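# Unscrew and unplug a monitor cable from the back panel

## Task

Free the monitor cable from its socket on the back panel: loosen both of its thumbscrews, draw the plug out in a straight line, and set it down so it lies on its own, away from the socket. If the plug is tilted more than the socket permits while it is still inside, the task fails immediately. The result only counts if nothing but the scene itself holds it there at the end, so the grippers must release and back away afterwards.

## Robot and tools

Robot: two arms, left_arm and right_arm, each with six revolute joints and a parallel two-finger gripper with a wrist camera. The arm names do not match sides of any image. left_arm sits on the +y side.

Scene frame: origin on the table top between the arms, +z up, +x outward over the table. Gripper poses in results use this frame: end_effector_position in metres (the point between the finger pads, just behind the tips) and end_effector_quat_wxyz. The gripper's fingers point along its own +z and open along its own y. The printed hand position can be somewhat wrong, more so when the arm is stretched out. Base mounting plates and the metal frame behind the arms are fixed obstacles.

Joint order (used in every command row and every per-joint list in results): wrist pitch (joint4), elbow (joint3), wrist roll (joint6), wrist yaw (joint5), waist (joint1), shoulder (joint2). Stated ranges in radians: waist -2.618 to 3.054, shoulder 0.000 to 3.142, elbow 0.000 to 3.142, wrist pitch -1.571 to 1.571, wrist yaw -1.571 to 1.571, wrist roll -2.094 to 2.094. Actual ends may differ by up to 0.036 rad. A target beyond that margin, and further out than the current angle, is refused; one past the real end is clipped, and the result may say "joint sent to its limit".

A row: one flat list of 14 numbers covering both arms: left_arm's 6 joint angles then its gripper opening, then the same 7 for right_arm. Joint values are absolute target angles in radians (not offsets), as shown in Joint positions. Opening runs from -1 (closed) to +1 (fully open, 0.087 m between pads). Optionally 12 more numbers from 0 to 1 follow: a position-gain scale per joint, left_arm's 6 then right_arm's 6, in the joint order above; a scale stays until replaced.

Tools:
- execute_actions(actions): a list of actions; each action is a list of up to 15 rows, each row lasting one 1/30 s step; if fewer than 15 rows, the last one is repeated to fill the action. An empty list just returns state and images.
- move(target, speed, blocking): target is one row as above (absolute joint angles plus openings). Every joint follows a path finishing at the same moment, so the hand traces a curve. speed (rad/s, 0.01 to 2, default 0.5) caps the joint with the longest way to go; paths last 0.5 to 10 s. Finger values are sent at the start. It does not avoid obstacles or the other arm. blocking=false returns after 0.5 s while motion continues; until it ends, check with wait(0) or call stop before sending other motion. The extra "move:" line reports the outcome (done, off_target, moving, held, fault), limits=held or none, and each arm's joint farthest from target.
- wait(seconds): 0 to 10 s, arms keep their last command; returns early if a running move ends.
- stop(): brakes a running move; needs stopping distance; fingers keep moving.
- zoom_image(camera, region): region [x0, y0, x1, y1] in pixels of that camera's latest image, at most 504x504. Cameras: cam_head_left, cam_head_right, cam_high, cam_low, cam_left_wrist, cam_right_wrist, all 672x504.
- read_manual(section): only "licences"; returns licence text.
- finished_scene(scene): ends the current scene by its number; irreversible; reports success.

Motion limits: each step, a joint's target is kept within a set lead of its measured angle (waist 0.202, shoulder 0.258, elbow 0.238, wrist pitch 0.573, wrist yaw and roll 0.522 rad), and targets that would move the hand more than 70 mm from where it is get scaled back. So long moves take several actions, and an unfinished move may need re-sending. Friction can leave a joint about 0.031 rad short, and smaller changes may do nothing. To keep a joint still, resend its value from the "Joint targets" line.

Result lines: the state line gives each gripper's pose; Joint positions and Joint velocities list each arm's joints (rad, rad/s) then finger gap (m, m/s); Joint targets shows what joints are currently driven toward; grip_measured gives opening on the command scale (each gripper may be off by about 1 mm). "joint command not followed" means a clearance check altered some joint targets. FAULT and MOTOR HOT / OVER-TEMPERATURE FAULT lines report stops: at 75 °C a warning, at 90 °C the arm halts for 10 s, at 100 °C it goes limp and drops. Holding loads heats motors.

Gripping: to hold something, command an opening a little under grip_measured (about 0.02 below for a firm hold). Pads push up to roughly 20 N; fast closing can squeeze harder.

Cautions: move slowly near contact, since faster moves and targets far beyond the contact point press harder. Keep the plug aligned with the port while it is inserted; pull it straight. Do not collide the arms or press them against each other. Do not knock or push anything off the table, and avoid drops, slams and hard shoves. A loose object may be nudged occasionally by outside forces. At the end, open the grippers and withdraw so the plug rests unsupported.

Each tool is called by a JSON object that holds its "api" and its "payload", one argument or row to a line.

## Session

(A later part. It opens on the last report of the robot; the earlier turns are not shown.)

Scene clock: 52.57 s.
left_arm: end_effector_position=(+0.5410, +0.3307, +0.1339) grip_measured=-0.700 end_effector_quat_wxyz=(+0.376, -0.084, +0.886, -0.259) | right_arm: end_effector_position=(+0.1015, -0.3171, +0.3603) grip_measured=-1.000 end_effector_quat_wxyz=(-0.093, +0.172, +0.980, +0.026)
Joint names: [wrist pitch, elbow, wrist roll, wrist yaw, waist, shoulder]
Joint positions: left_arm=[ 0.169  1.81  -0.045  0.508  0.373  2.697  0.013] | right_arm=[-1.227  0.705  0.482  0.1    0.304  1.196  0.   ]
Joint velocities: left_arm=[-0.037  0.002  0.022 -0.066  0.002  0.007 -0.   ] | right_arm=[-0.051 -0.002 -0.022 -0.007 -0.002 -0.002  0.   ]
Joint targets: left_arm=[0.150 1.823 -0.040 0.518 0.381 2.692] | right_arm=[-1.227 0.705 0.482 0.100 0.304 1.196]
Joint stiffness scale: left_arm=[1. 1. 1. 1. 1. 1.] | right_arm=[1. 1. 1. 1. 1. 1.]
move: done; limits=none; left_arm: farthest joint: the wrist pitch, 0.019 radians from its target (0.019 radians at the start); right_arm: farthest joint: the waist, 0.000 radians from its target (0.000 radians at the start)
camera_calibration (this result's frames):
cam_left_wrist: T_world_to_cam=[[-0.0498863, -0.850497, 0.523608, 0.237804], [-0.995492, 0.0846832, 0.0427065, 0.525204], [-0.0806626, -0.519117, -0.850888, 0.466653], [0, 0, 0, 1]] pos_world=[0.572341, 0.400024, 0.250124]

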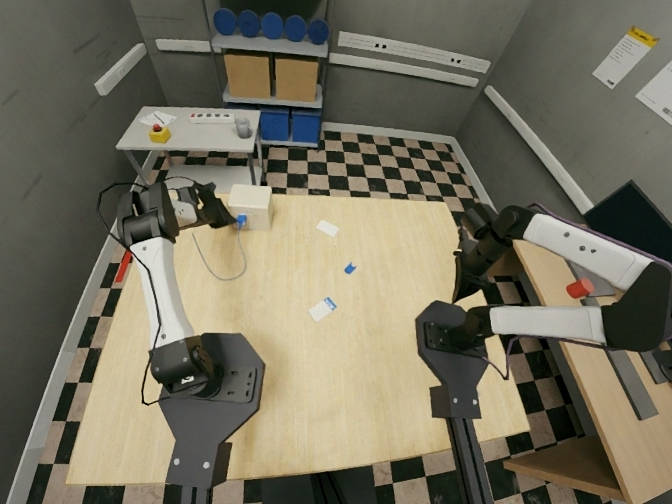

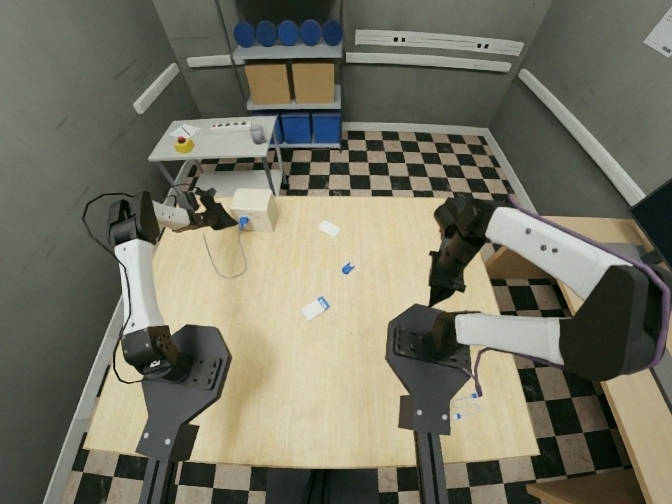

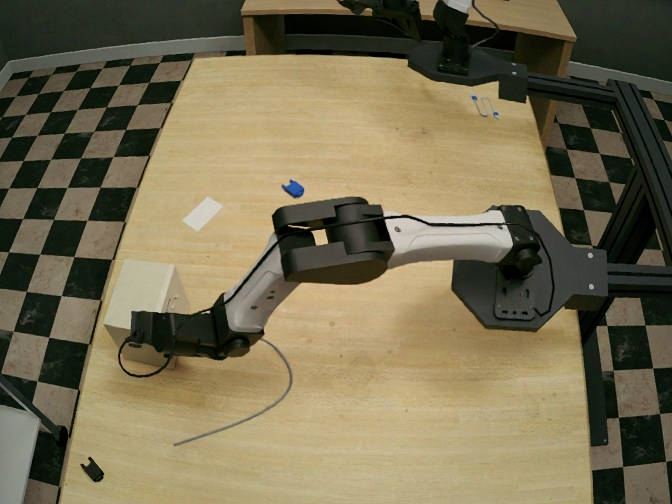

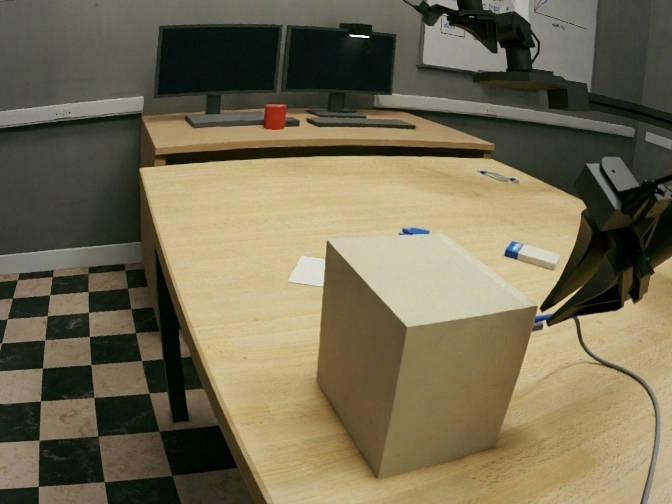

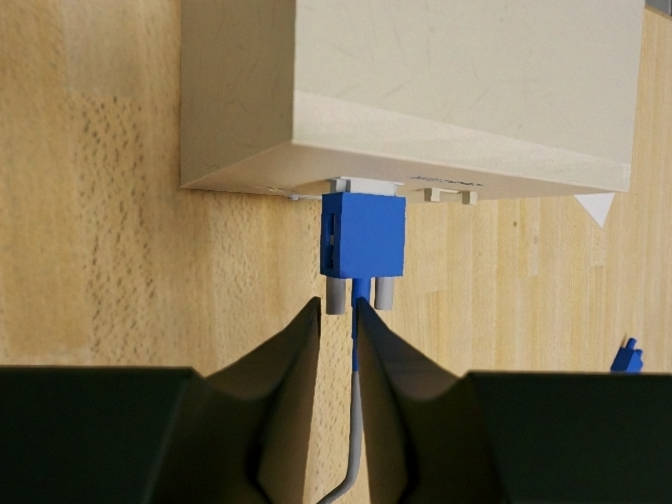

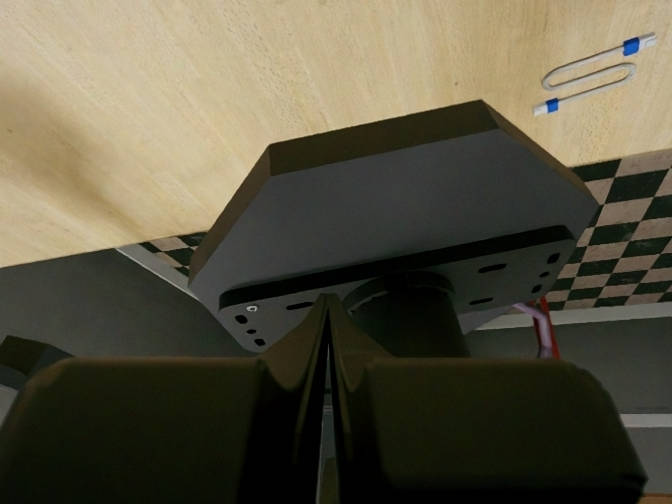

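{"api": "move", "payload": {
  "target": [0.217,1.832,-0.045,0.51,0.360,2.760,-0.7,-1.227,0.705,0.482,0.1,0.304,1.196,-1],
  "speed": 0.05
}}

{"api": "zoom_image", "payload": {
  "camera": "cam_left_wrist",
  "region": [270, 220, 430, 380]
}}

Scene clock: 54.70 s.
left_arm: end_effector_position=(+0.5393, +0.3248, +0.1176) grip_measured=-0.700 end_effector_quat_wxyz=(+0.377, -0.082, +0.885, -0.259) | right_arm: end_effector_position=(+0.1015, -0.3171, +0.3603) grip_measured=-1.000 end_effector_quat_wxyz=(-0.093, +0.172, +0.980, +0.026)
Joint names: [wrist pitch, elbow, wrist roll, wrist yaw, waist, shoulder]
Joint positions: left_arm=[ 0.209  1.816 -0.045  0.508  0.369  2.739  0.013] | right_arm=[-1.227  0.705  0.482  0.1    0.304  1.196  0.   ]
Joint velocities: left_arm=[-0.037 -0.002 -0.022  0.066  0.007 -0.002  0.   ] | right_arm=[-0.066 -0.017 -0.022  0.022  0.007 -0.002  0.   ]
Joint targets: left_arm=[0.217 1.832 -0.045 0.510 0.360 2.760] | right_arm=[-1.227 0.705 0.482 0.100 0.304 1.196]
Joint stiffness scale: left_arm=[1. 1. 1. 1. 1. 1.] | right_arm=[1. 1. 1. 1. 1. 1.]
move: off_target (left_arm); limits=none; left_arm: farthest joint: the shoulder, 0.021 radians from its target (0.063 radians at the start); right_arm: farthest joint: the waist, 0.000 radians from its target (0.000 radians at the start)
camera_calibration (this result's frames):
cam_left_wrist: T_world_to_cam=[[-0.0554058, -0.850553, 0.522962, 0.244261], [-0.995314, 0.0886227, 0.0386877, 0.523761], [-0.0792523, -0.518368, -0.851477, 0.44868], [0, 0, 0, 1]] pos_world=[0.570399, 0.393921, 0.234038]

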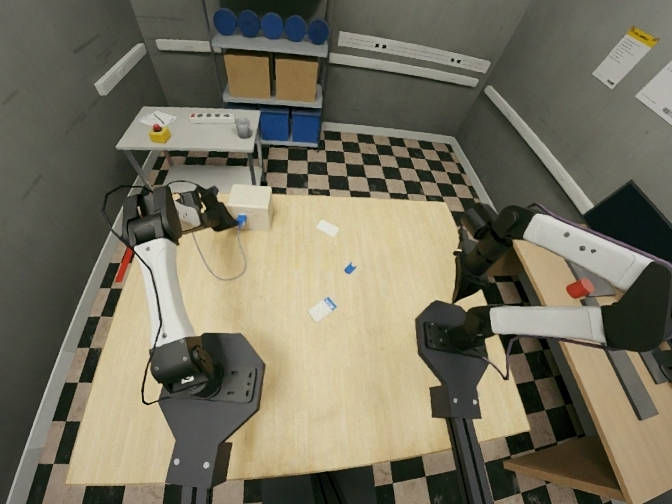

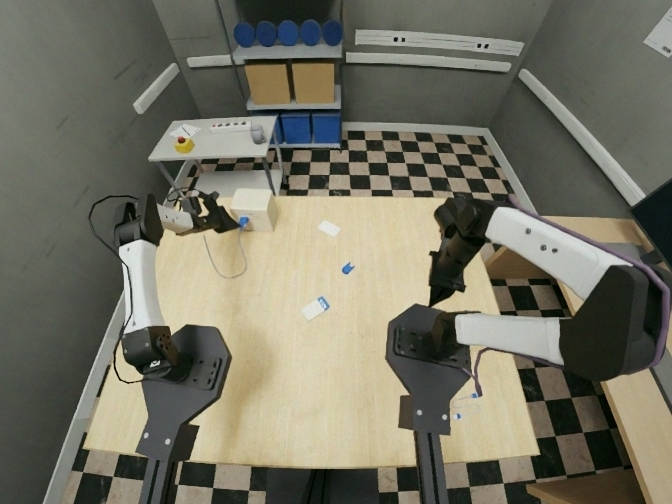

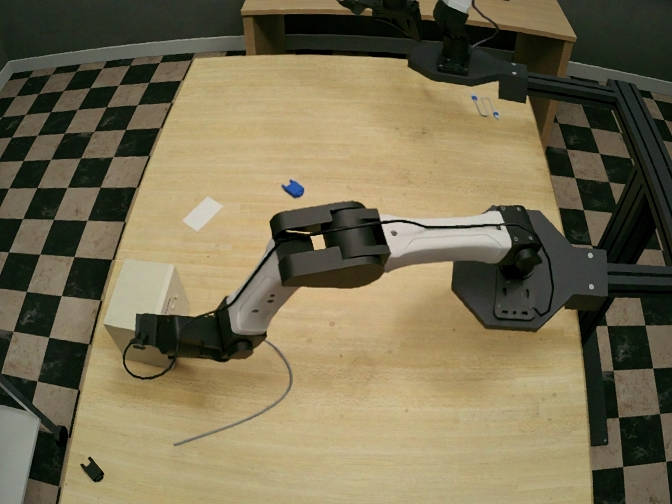

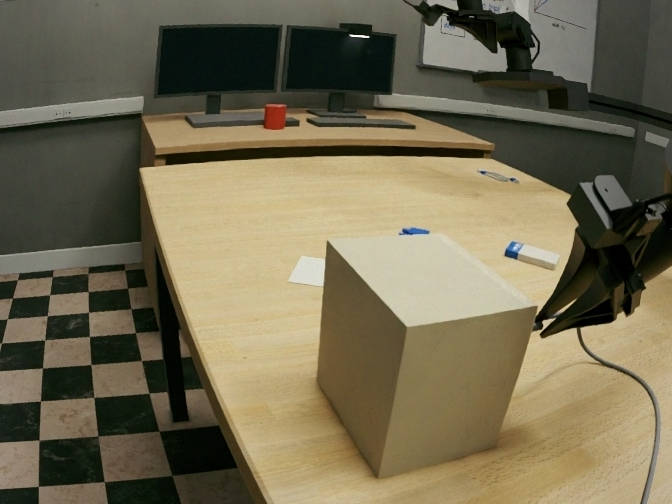

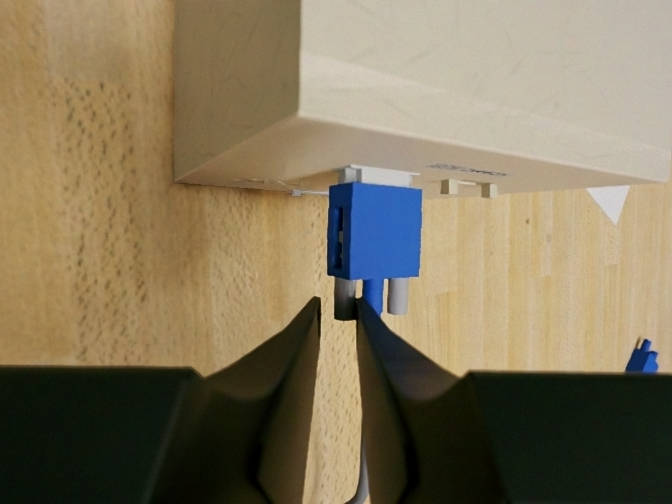

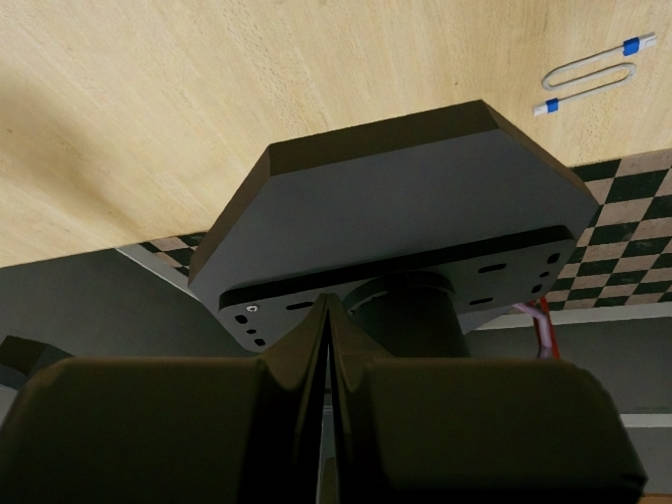

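Region (270, 220, 430, 380) of cam_left_wrist's 672x504 image, scaled by 3.150, with more detail than that image has.

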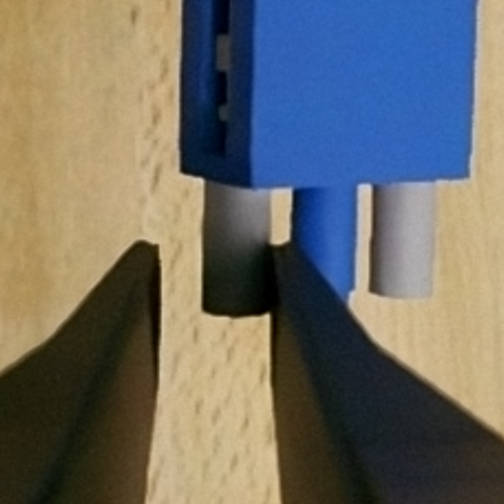

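{"api": "move", "payload": {
  "target": [0.209,1.857,-0.045,0.51,0.355,2.779,-0.72,-1.227,0.705,0.482,0.1,0.304,1.196,-1],
  "speed": 0.04
}}

{"api": "zoom_image", "payload": {
  "camera": "cam_left_wrist",
  "region": [270, 220, 430, 380]
}}

Scene clock: 56.43 s.
left_arm: end_effector_position=(+0.5437, +0.3243, +0.1171) grip_measured=-0.720 end_effector_quat_wxyz=(+0.381, -0.079, +0.884, -0.260) | right_arm: end_effector_position=(+0.1015, -0.3171, +0.3603) grip_measured=-1.000 end_effector_quat_wxyz=(-0.093, +0.172, +0.980, +0.026)
Joint names: [wrist pitch, elbow, wrist roll, wrist yaw, waist, shoulder]
Joint positions: left_arm=[ 0.209  1.839 -0.045  0.511  0.367  2.753  0.012] | right_arm=[-1.227  0.705  0.482  0.1    0.304  1.196  0.   ]
Joint velocities: left_arm=[-0.007  0.007 -0.007 -0.051  0.002  0.002 -0.001] | right_arm=[ 0.022 -0.007  0.007  0.022  0.007  0.007  0.   ]
Joint targets: left_arm=[0.209 1.857 -0.045 0.510 0.355 2.779] | right_arm=[-1.227 0.705 0.482 0.100 0.304 1.196]
Joint stiffness scale: left_arm=[1. 1. 1. 1. 1. 1.] | right_arm=[1. 1. 1. 1. 1. 1.]
move: off_target (left_arm); limits=none; left_arm: farthest joint: the shoulder, 0.026 radians from its target (0.040 radians at the start); right_arm: farthest joint: the waist, 0.000 radians from its target (0.000 radians at the start)
camera_calibration (this result's frames):
cam_left_wrist: T_world_to_cam=[[-0.0627466, -0.850502, 0.522216, 0.248382], [-0.995424, 0.0911137, 0.0287867, 0.528621], [-0.0720641, -0.51802, -0.852328, 0.444429], [0, 0, 0, 1]] pos_world=[0.573814, 0.393308, 0.233873]

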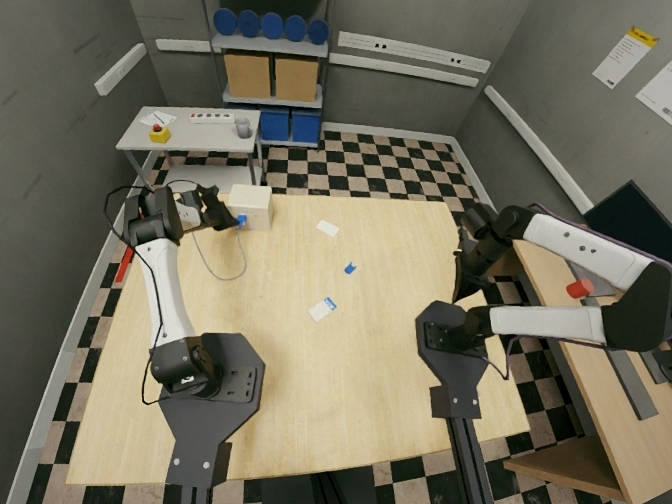

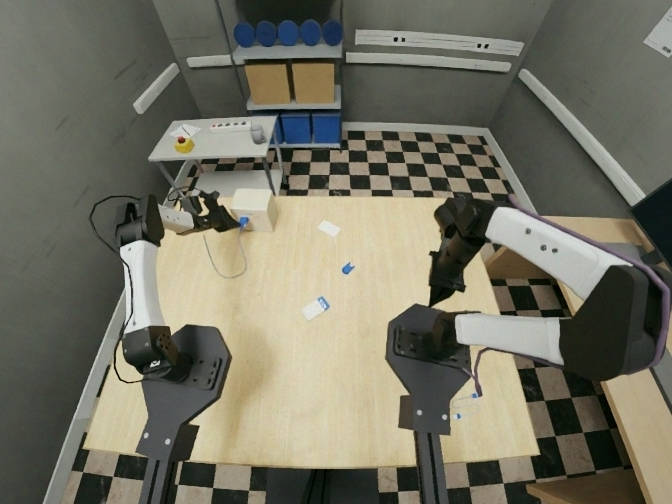

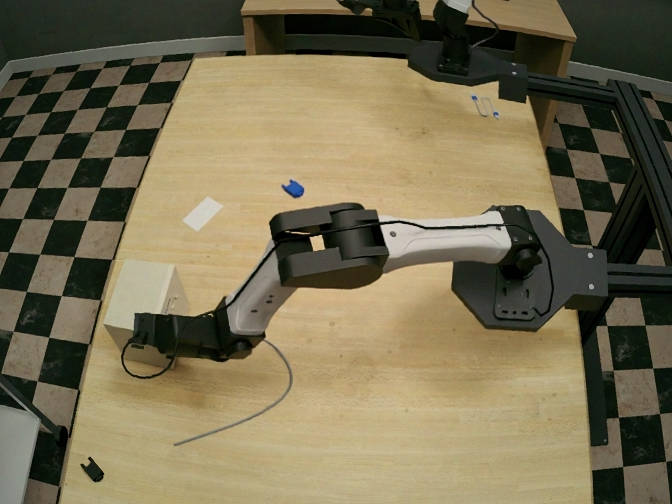

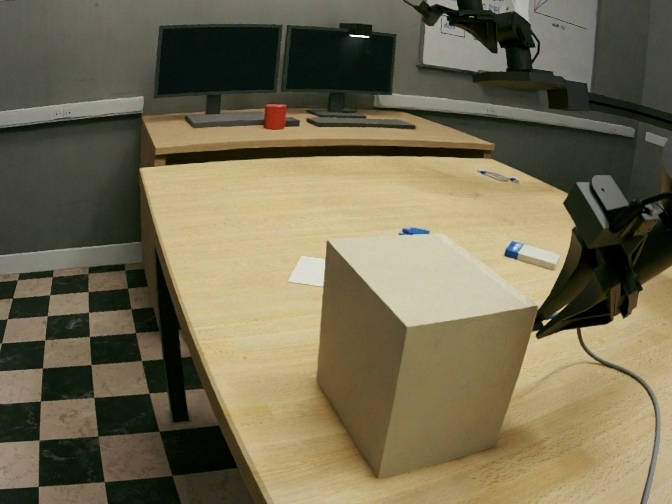

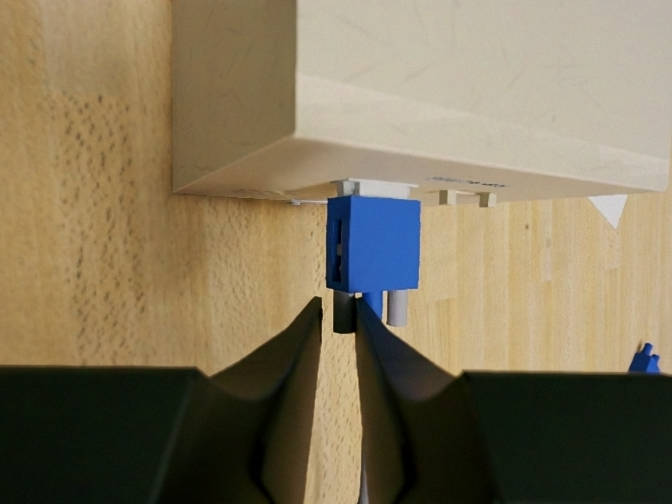

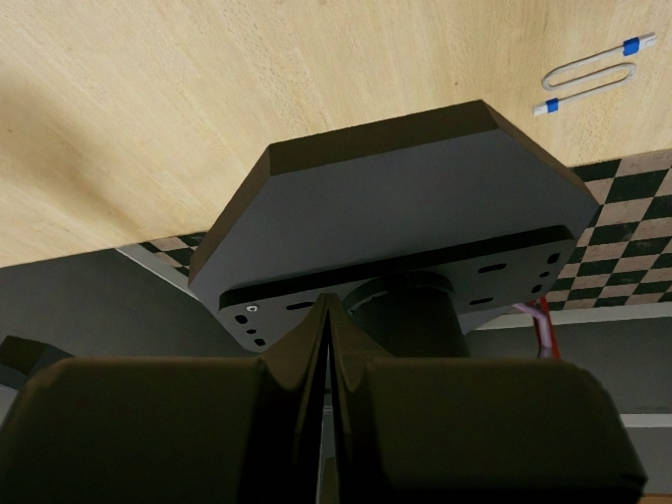

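Region (270, 220, 430, 380) of cam_left_wrist's 672x504 image, scaled by 3.150, with more detail than that image has.

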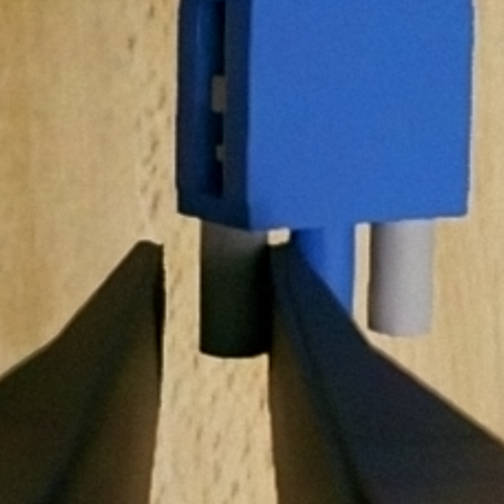

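{"api": "execute_actions", "payload": {
  "actions": [
    [[0.209,1.845,-0.045,0.51,0.355,2.77,-0.74,-1.227,0.705,0.482,0.1,0.304,1.196,-1],[0.209,1.845,-0.045,0.51,0.355,2.77,-0.76,-1.227,0.705,0.482,0.1,0.304,1.196,-1],[0.209,1.845,-0.045,0.51,0.355,2.77,-0.78,-1.227,0.705,0.482,0.1,0.304,1.196,-1],[0.209,1.845,-0.045,0.51,0.355,2.77,-0.80,-1.227,0.705,0.482,0.1,0.304,1.196,-1],[0.209,1.845,-0.045,0.51,0.355,2.77,-0.82,-1.227,0.705,0.482,0.1,0.304,1.196,-1],[0.209,1.845,-0.045,0.51,0.355,2.77,-0.84,-1.227,0.705,0.482,0.1,0.304,1.196,-1],[0.209,1.845,-0.045,0.51,0.355,2.77,-0.86,-1.227,0.705,0.482,0.1,0.304,1.196,-1],[0.209,1.845,-0.045,0.51,0.355,2.77,-0.88,-1.227,0.705,0.482,0.1,0.304,1.196,-1],[0.209,1.845,-0.045,0.51,0.355,2.77,-0.90,-1.227,0.705,0.482,0.1,0.304,1.196,-1]]
  ]
}}

Scene clock: 57.50 s.
left_arm: end_effector_position=(+0.5435, +0.3223, +0.1179) grip_measured=-0.844 end_effector_quat_wxyz=(+0.381, -0.077, +0.883, -0.264) | right_arm: end_effector_position=(+0.1015, -0.3171, +0.3603) grip_measured=-1.000 end_effector_quat_wxyz=(-0.093, +0.172, +0.980, +0.026)
Joint names: [wrist pitch, elbow, wrist roll, wrist yaw, waist, shoulder]
Joint positions: left_arm=[ 0.209  1.839 -0.045  0.52   0.366  2.753  0.007] | right_arm=[-1.227  0.705  0.482  0.1    0.304  1.196  0.   ]
Joint velocities: left_arm=[ 0.081 -0.002 -0.051 -0.022  0.012 -0.007 -0.001] | right_arm=[-0.007 -0.017  0.022  0.022 -0.007 -0.017  0.   ]
Joint targets: left_arm=[0.209 1.845 -0.045 0.510 0.355 2.770] | right_arm=[-1.227 0.705 0.482 0.100 0.304 1.196]
Joint stiffness scale: left_arm=[1. 1. 1. 1. 1. 1.] | right_arm=[1. 1. 1. 1. 1. 1.]
camera_calibration (this result's frames):
cam_left_wrist: T_world_to_cam=[[-0.0693801, -0.846765, 0.527423, 0.248039], [-0.994875, 0.0977121, 0.0260032, 0.526554], [-0.0735543, -0.522916, -0.849205, 0.446102], [0, 0, 0, 1]] pos_world=[0.573877, 0.391854, 0.234318]

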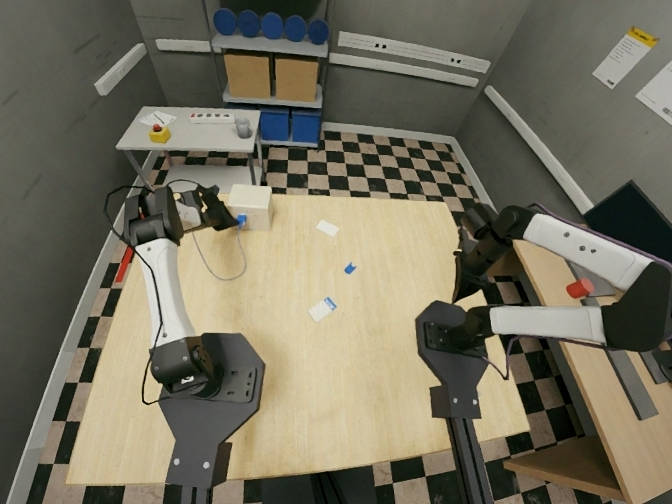

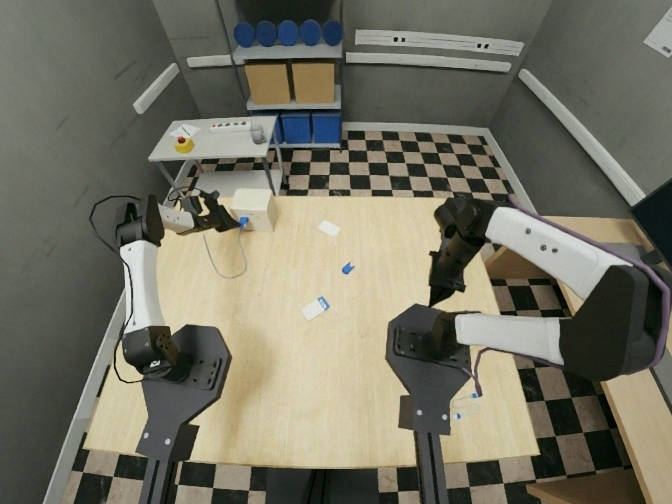

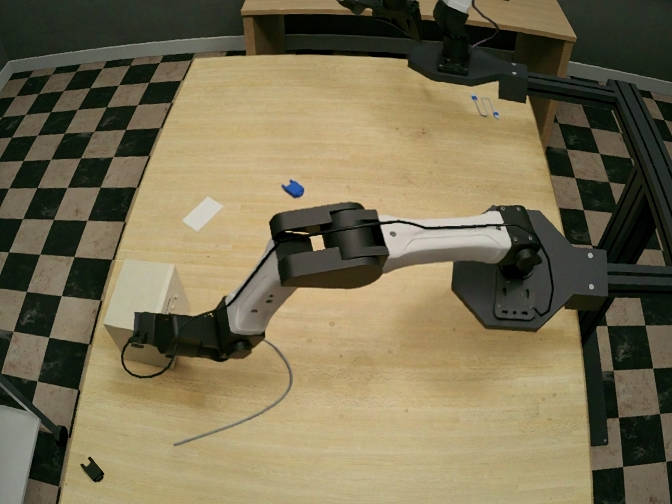

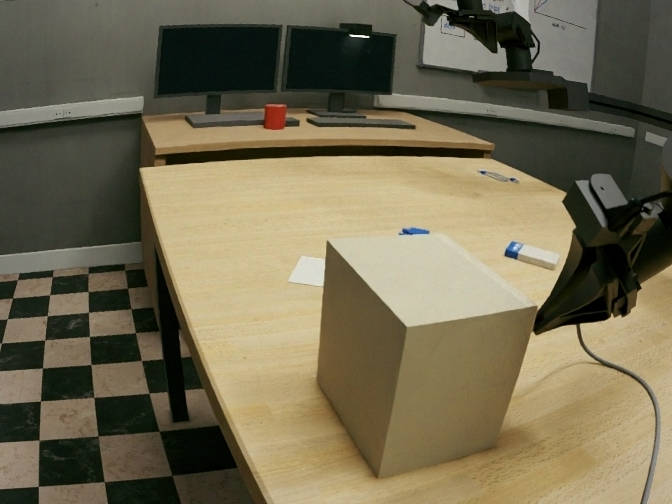

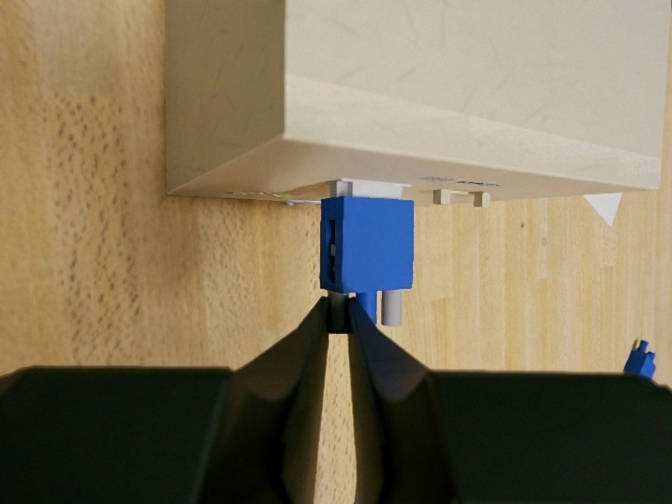

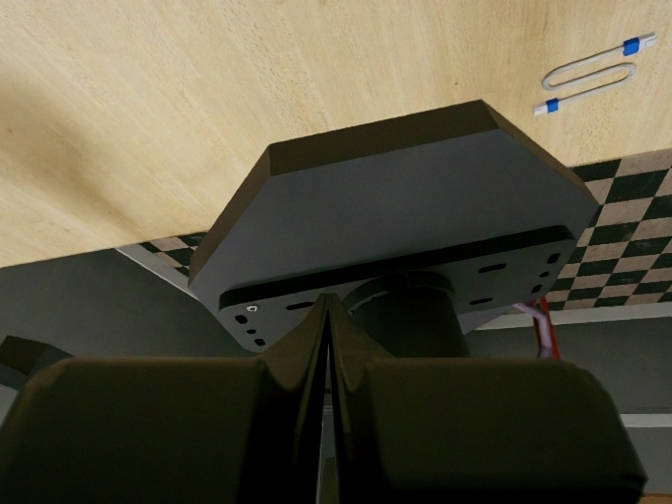

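{"api": "move", "payload": {
  "target": [0.16,2.012,-0.24,0.79,0.445,2.893,-0.9,-1.227,0.705,0.482,0.1,0.304,1.196,-1],
  "speed": 0.12
}}

{"api": "zoom_image", "payload": {
  "camera": "cam_left_wrist",
  "region": [270, 170, 440, 340]
}}

Scene clock: 60.87 s.
left_arm: end_effector_position=(+0.5431, +0.3242, +0.1175) grip_measured=-0.844 end_effector_quat_wxyz=(+0.357, -0.133, +0.837, -0.392) | right_arm: end_effector_position=(+0.1015, -0.3171, +0.3603) grip_measured=-1.000 end_effector_quat_wxyz=(-0.093, +0.172, +0.980, +0.026)
Joint names: [wrist pitch, elbow, wrist roll, wrist yaw, waist, shoulder]
Joint positions: left_arm=[ 0.174  1.997 -0.228  0.774  0.436  2.873  0.007] | right_arm=[-1.227  0.705  0.482  0.1    0.304  1.196  0.   ]
Joint velocities: left_arm=[ 0.007  0.002  0.007  0.051 -0.002 -0.007 -0.001] | right_arm=[ 0.051  0.002 -0.095  0.007  0.007  0.007  0.   ]
Joint targets: left_arm=[0.160 2.012 -0.240 0.790 0.445 2.893] | right_arm=[-1.227 0.705 0.482 0.100 0.304 1.196]
Joint stiffness scale: left_arm=[1. 1. 1. 1. 1. 1.] | right_arm=[1. 1. 1. 1. 1. 1.]
move: done; limits=none; left_arm: farthest joint: the shoulder, 0.020 radians from its target (0.140 radians at the start); right_arm: farthest joint: the waist, 0.000 radians from its target (0.000 radians at the start)
camera_calibration (this result's frames):
cam_left_wrist: T_world_to_cam=[[-0.0606556, -0.655573, 0.752692, 0.156629], [-0.994187, 0.106886, 0.0129779, 0.524152], [-0.08896, -0.747529, -0.658245, 0.505419], [0, 0, 0, 1]] pos_world=[0.575567, 0.424472, 0.207994]

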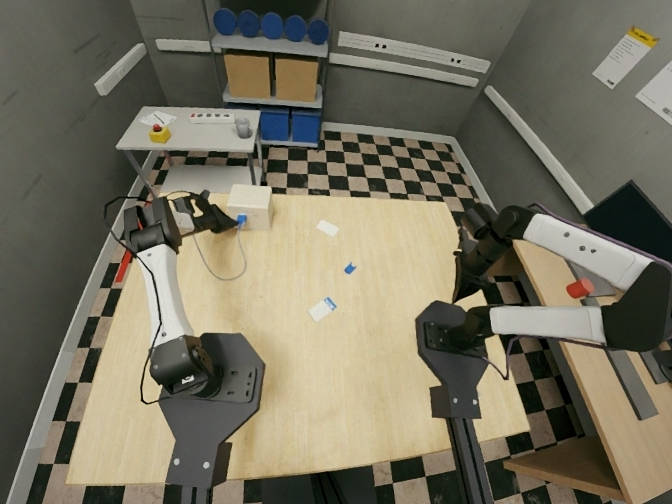

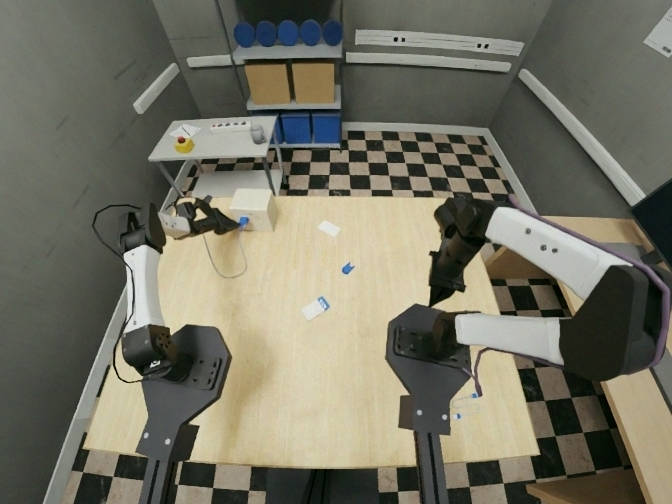

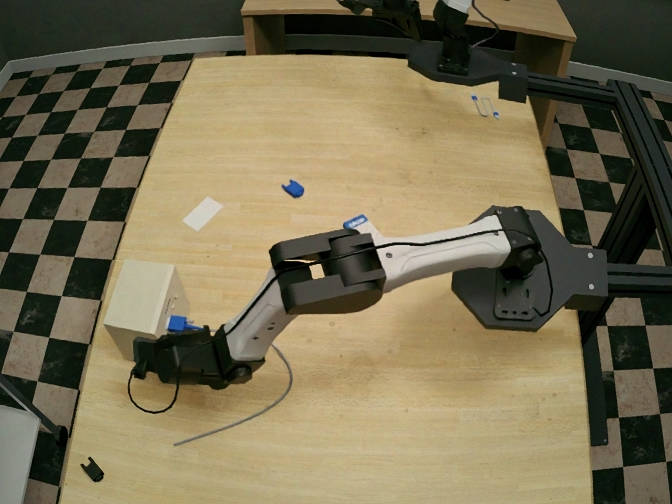

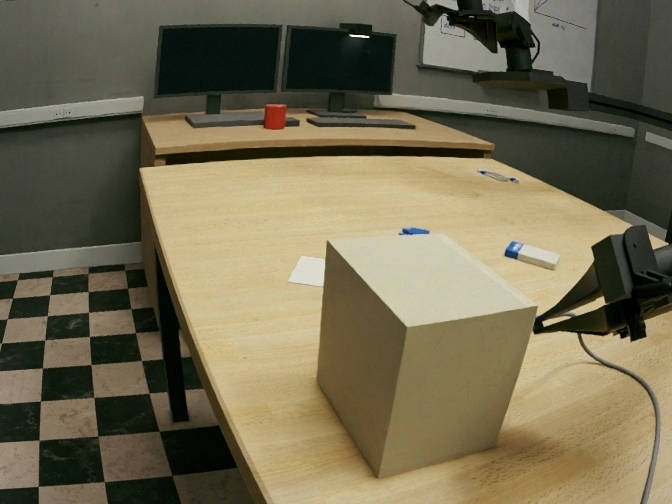

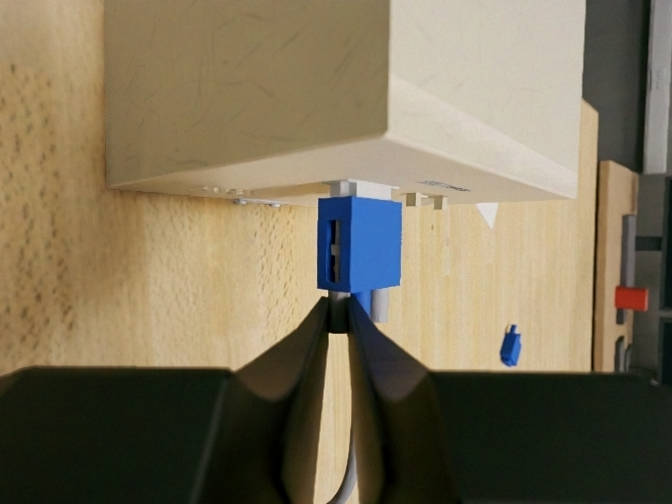

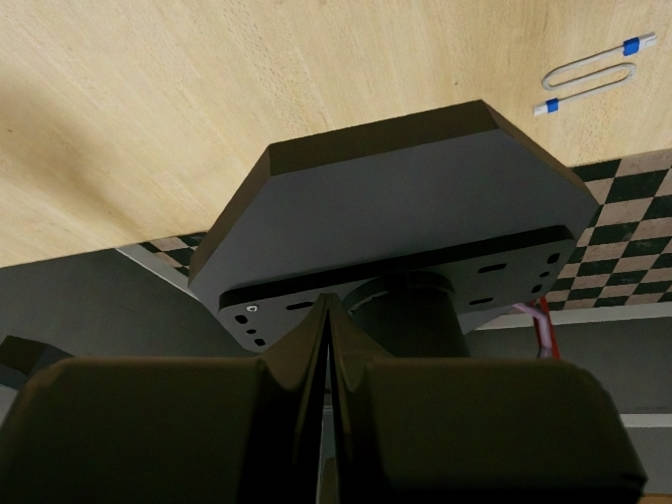

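Region (270, 170, 440, 340) of cam_left_wrist's 672x504 image, scaled by 2.965, with more detail than that image has.

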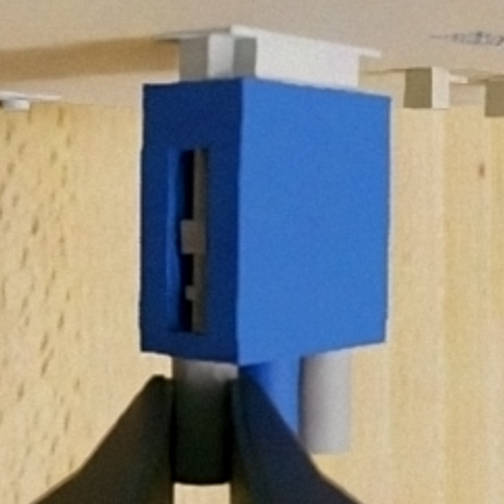

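{"api": "move", "payload": {
  "target": [0.228,2.21,-0.495,1.02,0.496,3.062,-0.9,-1.227,0.705,0.482,0.1,0.304,1.196,-1],
  "speed": 0.12
}}

{"api": "zoom_image", "payload": {
  "camera": "cam_left_wrist",
  "region": [270, 170, 440, 340]
}}

Scene clock: 64.23 s.
left_arm: end_effector_position=(+0.5424, +0.3250, +0.1163) grip_measured=-0.844 end_effector_quat_wxyz=(+0.325, -0.186, +0.774, -0.511) | right_arm: end_effector_position=(+0.1015, -0.3171, +0.3603) grip_measured=-1.000 end_effector_quat_wxyz=(-0.093, +0.172, +0.980, +0.026)
Joint names: [wrist pitch, elbow, wrist roll, wrist yaw, waist, shoulder]
Joint positions: left_arm=[ 0.221  2.195 -0.484  1.006  0.488  3.042  0.007] | right_arm=[-1.227  0.705  0.482  0.1    0.304  1.196  0.   ]
Joint velocities: left_arm=[ 0.022 -0.007 -0.095 -0.007  0.012 -0.027  0.   ] | right_arm=[ 0.066 -0.007  0.037 -0.037  0.032 -0.012  0.   ]
Joint targets: left_arm=[0.228 2.210 -0.495 1.020 0.496 3.062] | right_arm=[-1.227 0.705 0.482 0.100 0.304 1.196]
Joint stiffness scale: left_arm=[1. 1. 1. 1. 1. 1.] | right_arm=[1. 1. 1. 1. 1. 1.]
move: done; limits=none; left_arm: farthest joint: the shoulder, 0.020 radians from its target (0.189 radians at the start); right_arm: farthest joint: the waist, 0.000 radians from its target (0.000 radians at the start)
camera_calibration (this result's frames):
cam_left_wrist: T_world_to_cam=[[-0.0492634, -0.405755, 0.912653, 0.0520827], [-0.993426, 0.114443, -0.00274352, 0.5223], [-0.103333, -0.906789, -0.408725, 0.535707], [0, 0, 0, 1]] pos_world=[0.576788, 0.447132, 0.172856]

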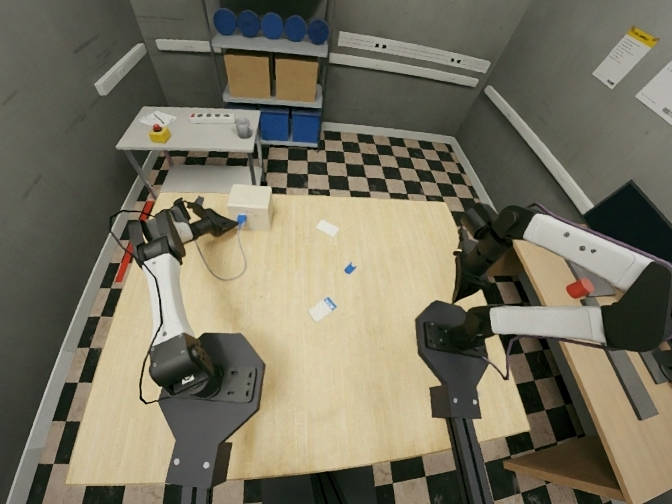

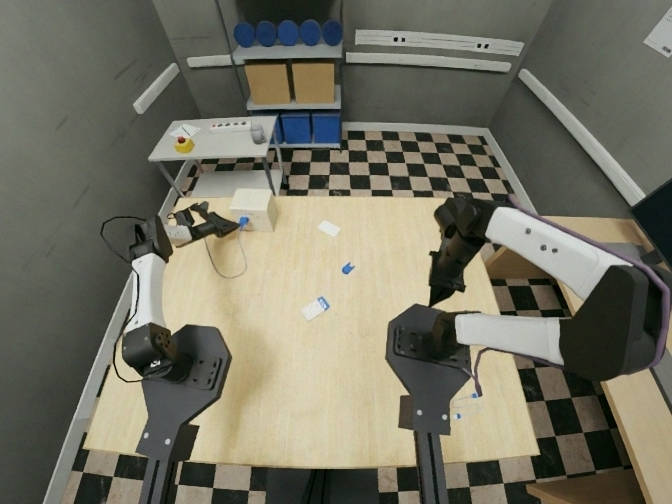

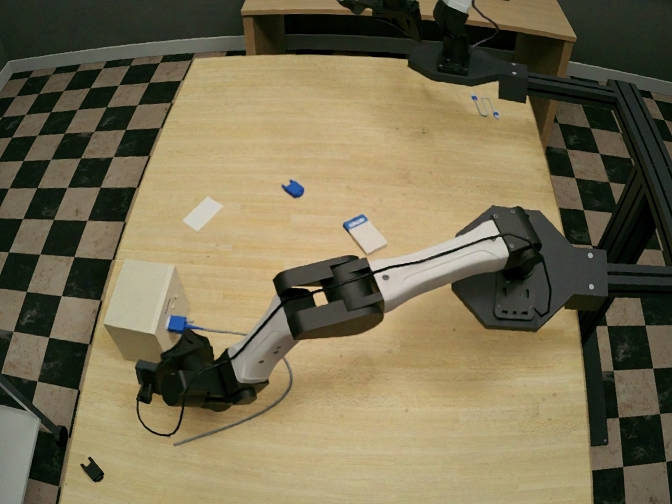

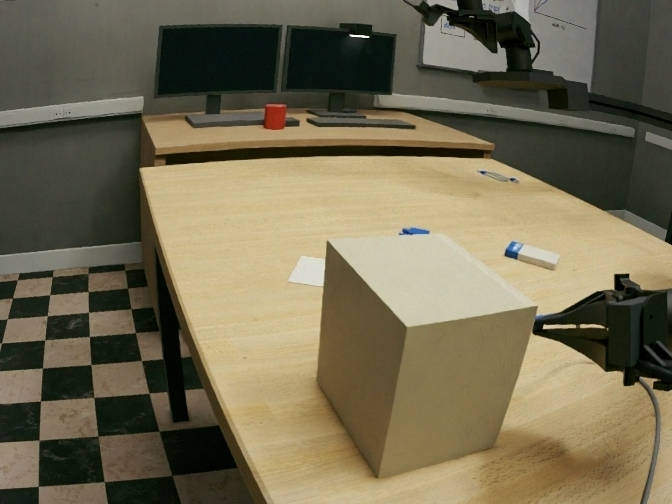

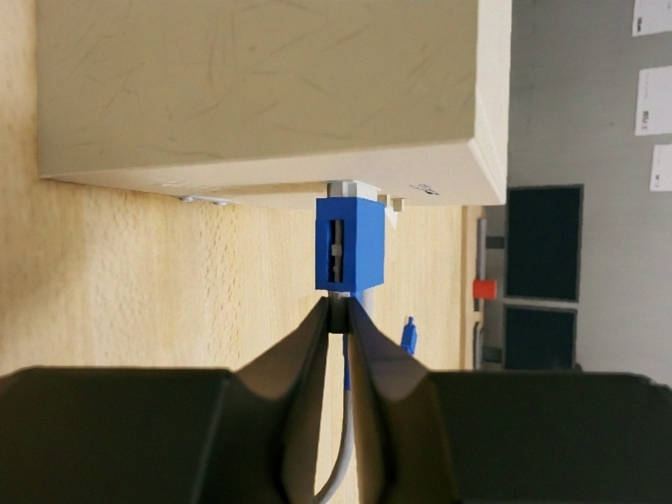

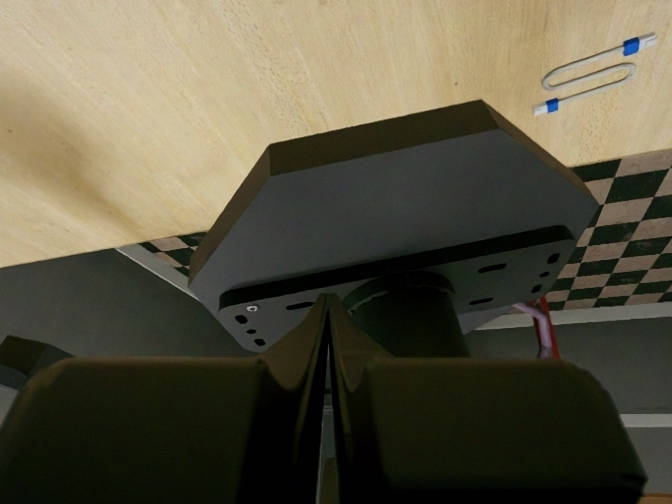

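Region (270, 170, 440, 340) of cam_left_wrist's 672x504 image, scaled by 2.965, with more detail than that image has.

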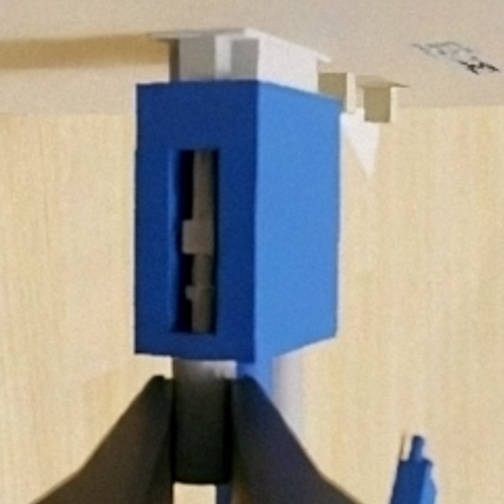

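{"api": "zoom_image", "payload": {
  "camera": "cam_left_wrist",
  "region": [315, 215, 365, 300]
}}

Region (315, 215, 365, 300) of cam_left_wrist's 672x504 image, scaled by 5.929, with more detail than that image has; it fills the left 296 columns of this view, and the rest is white.

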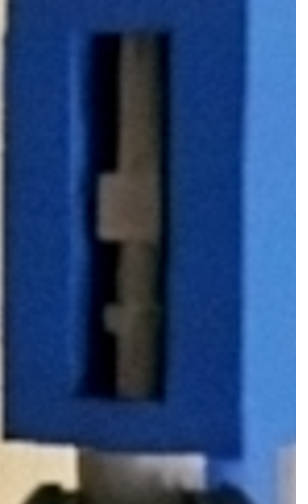

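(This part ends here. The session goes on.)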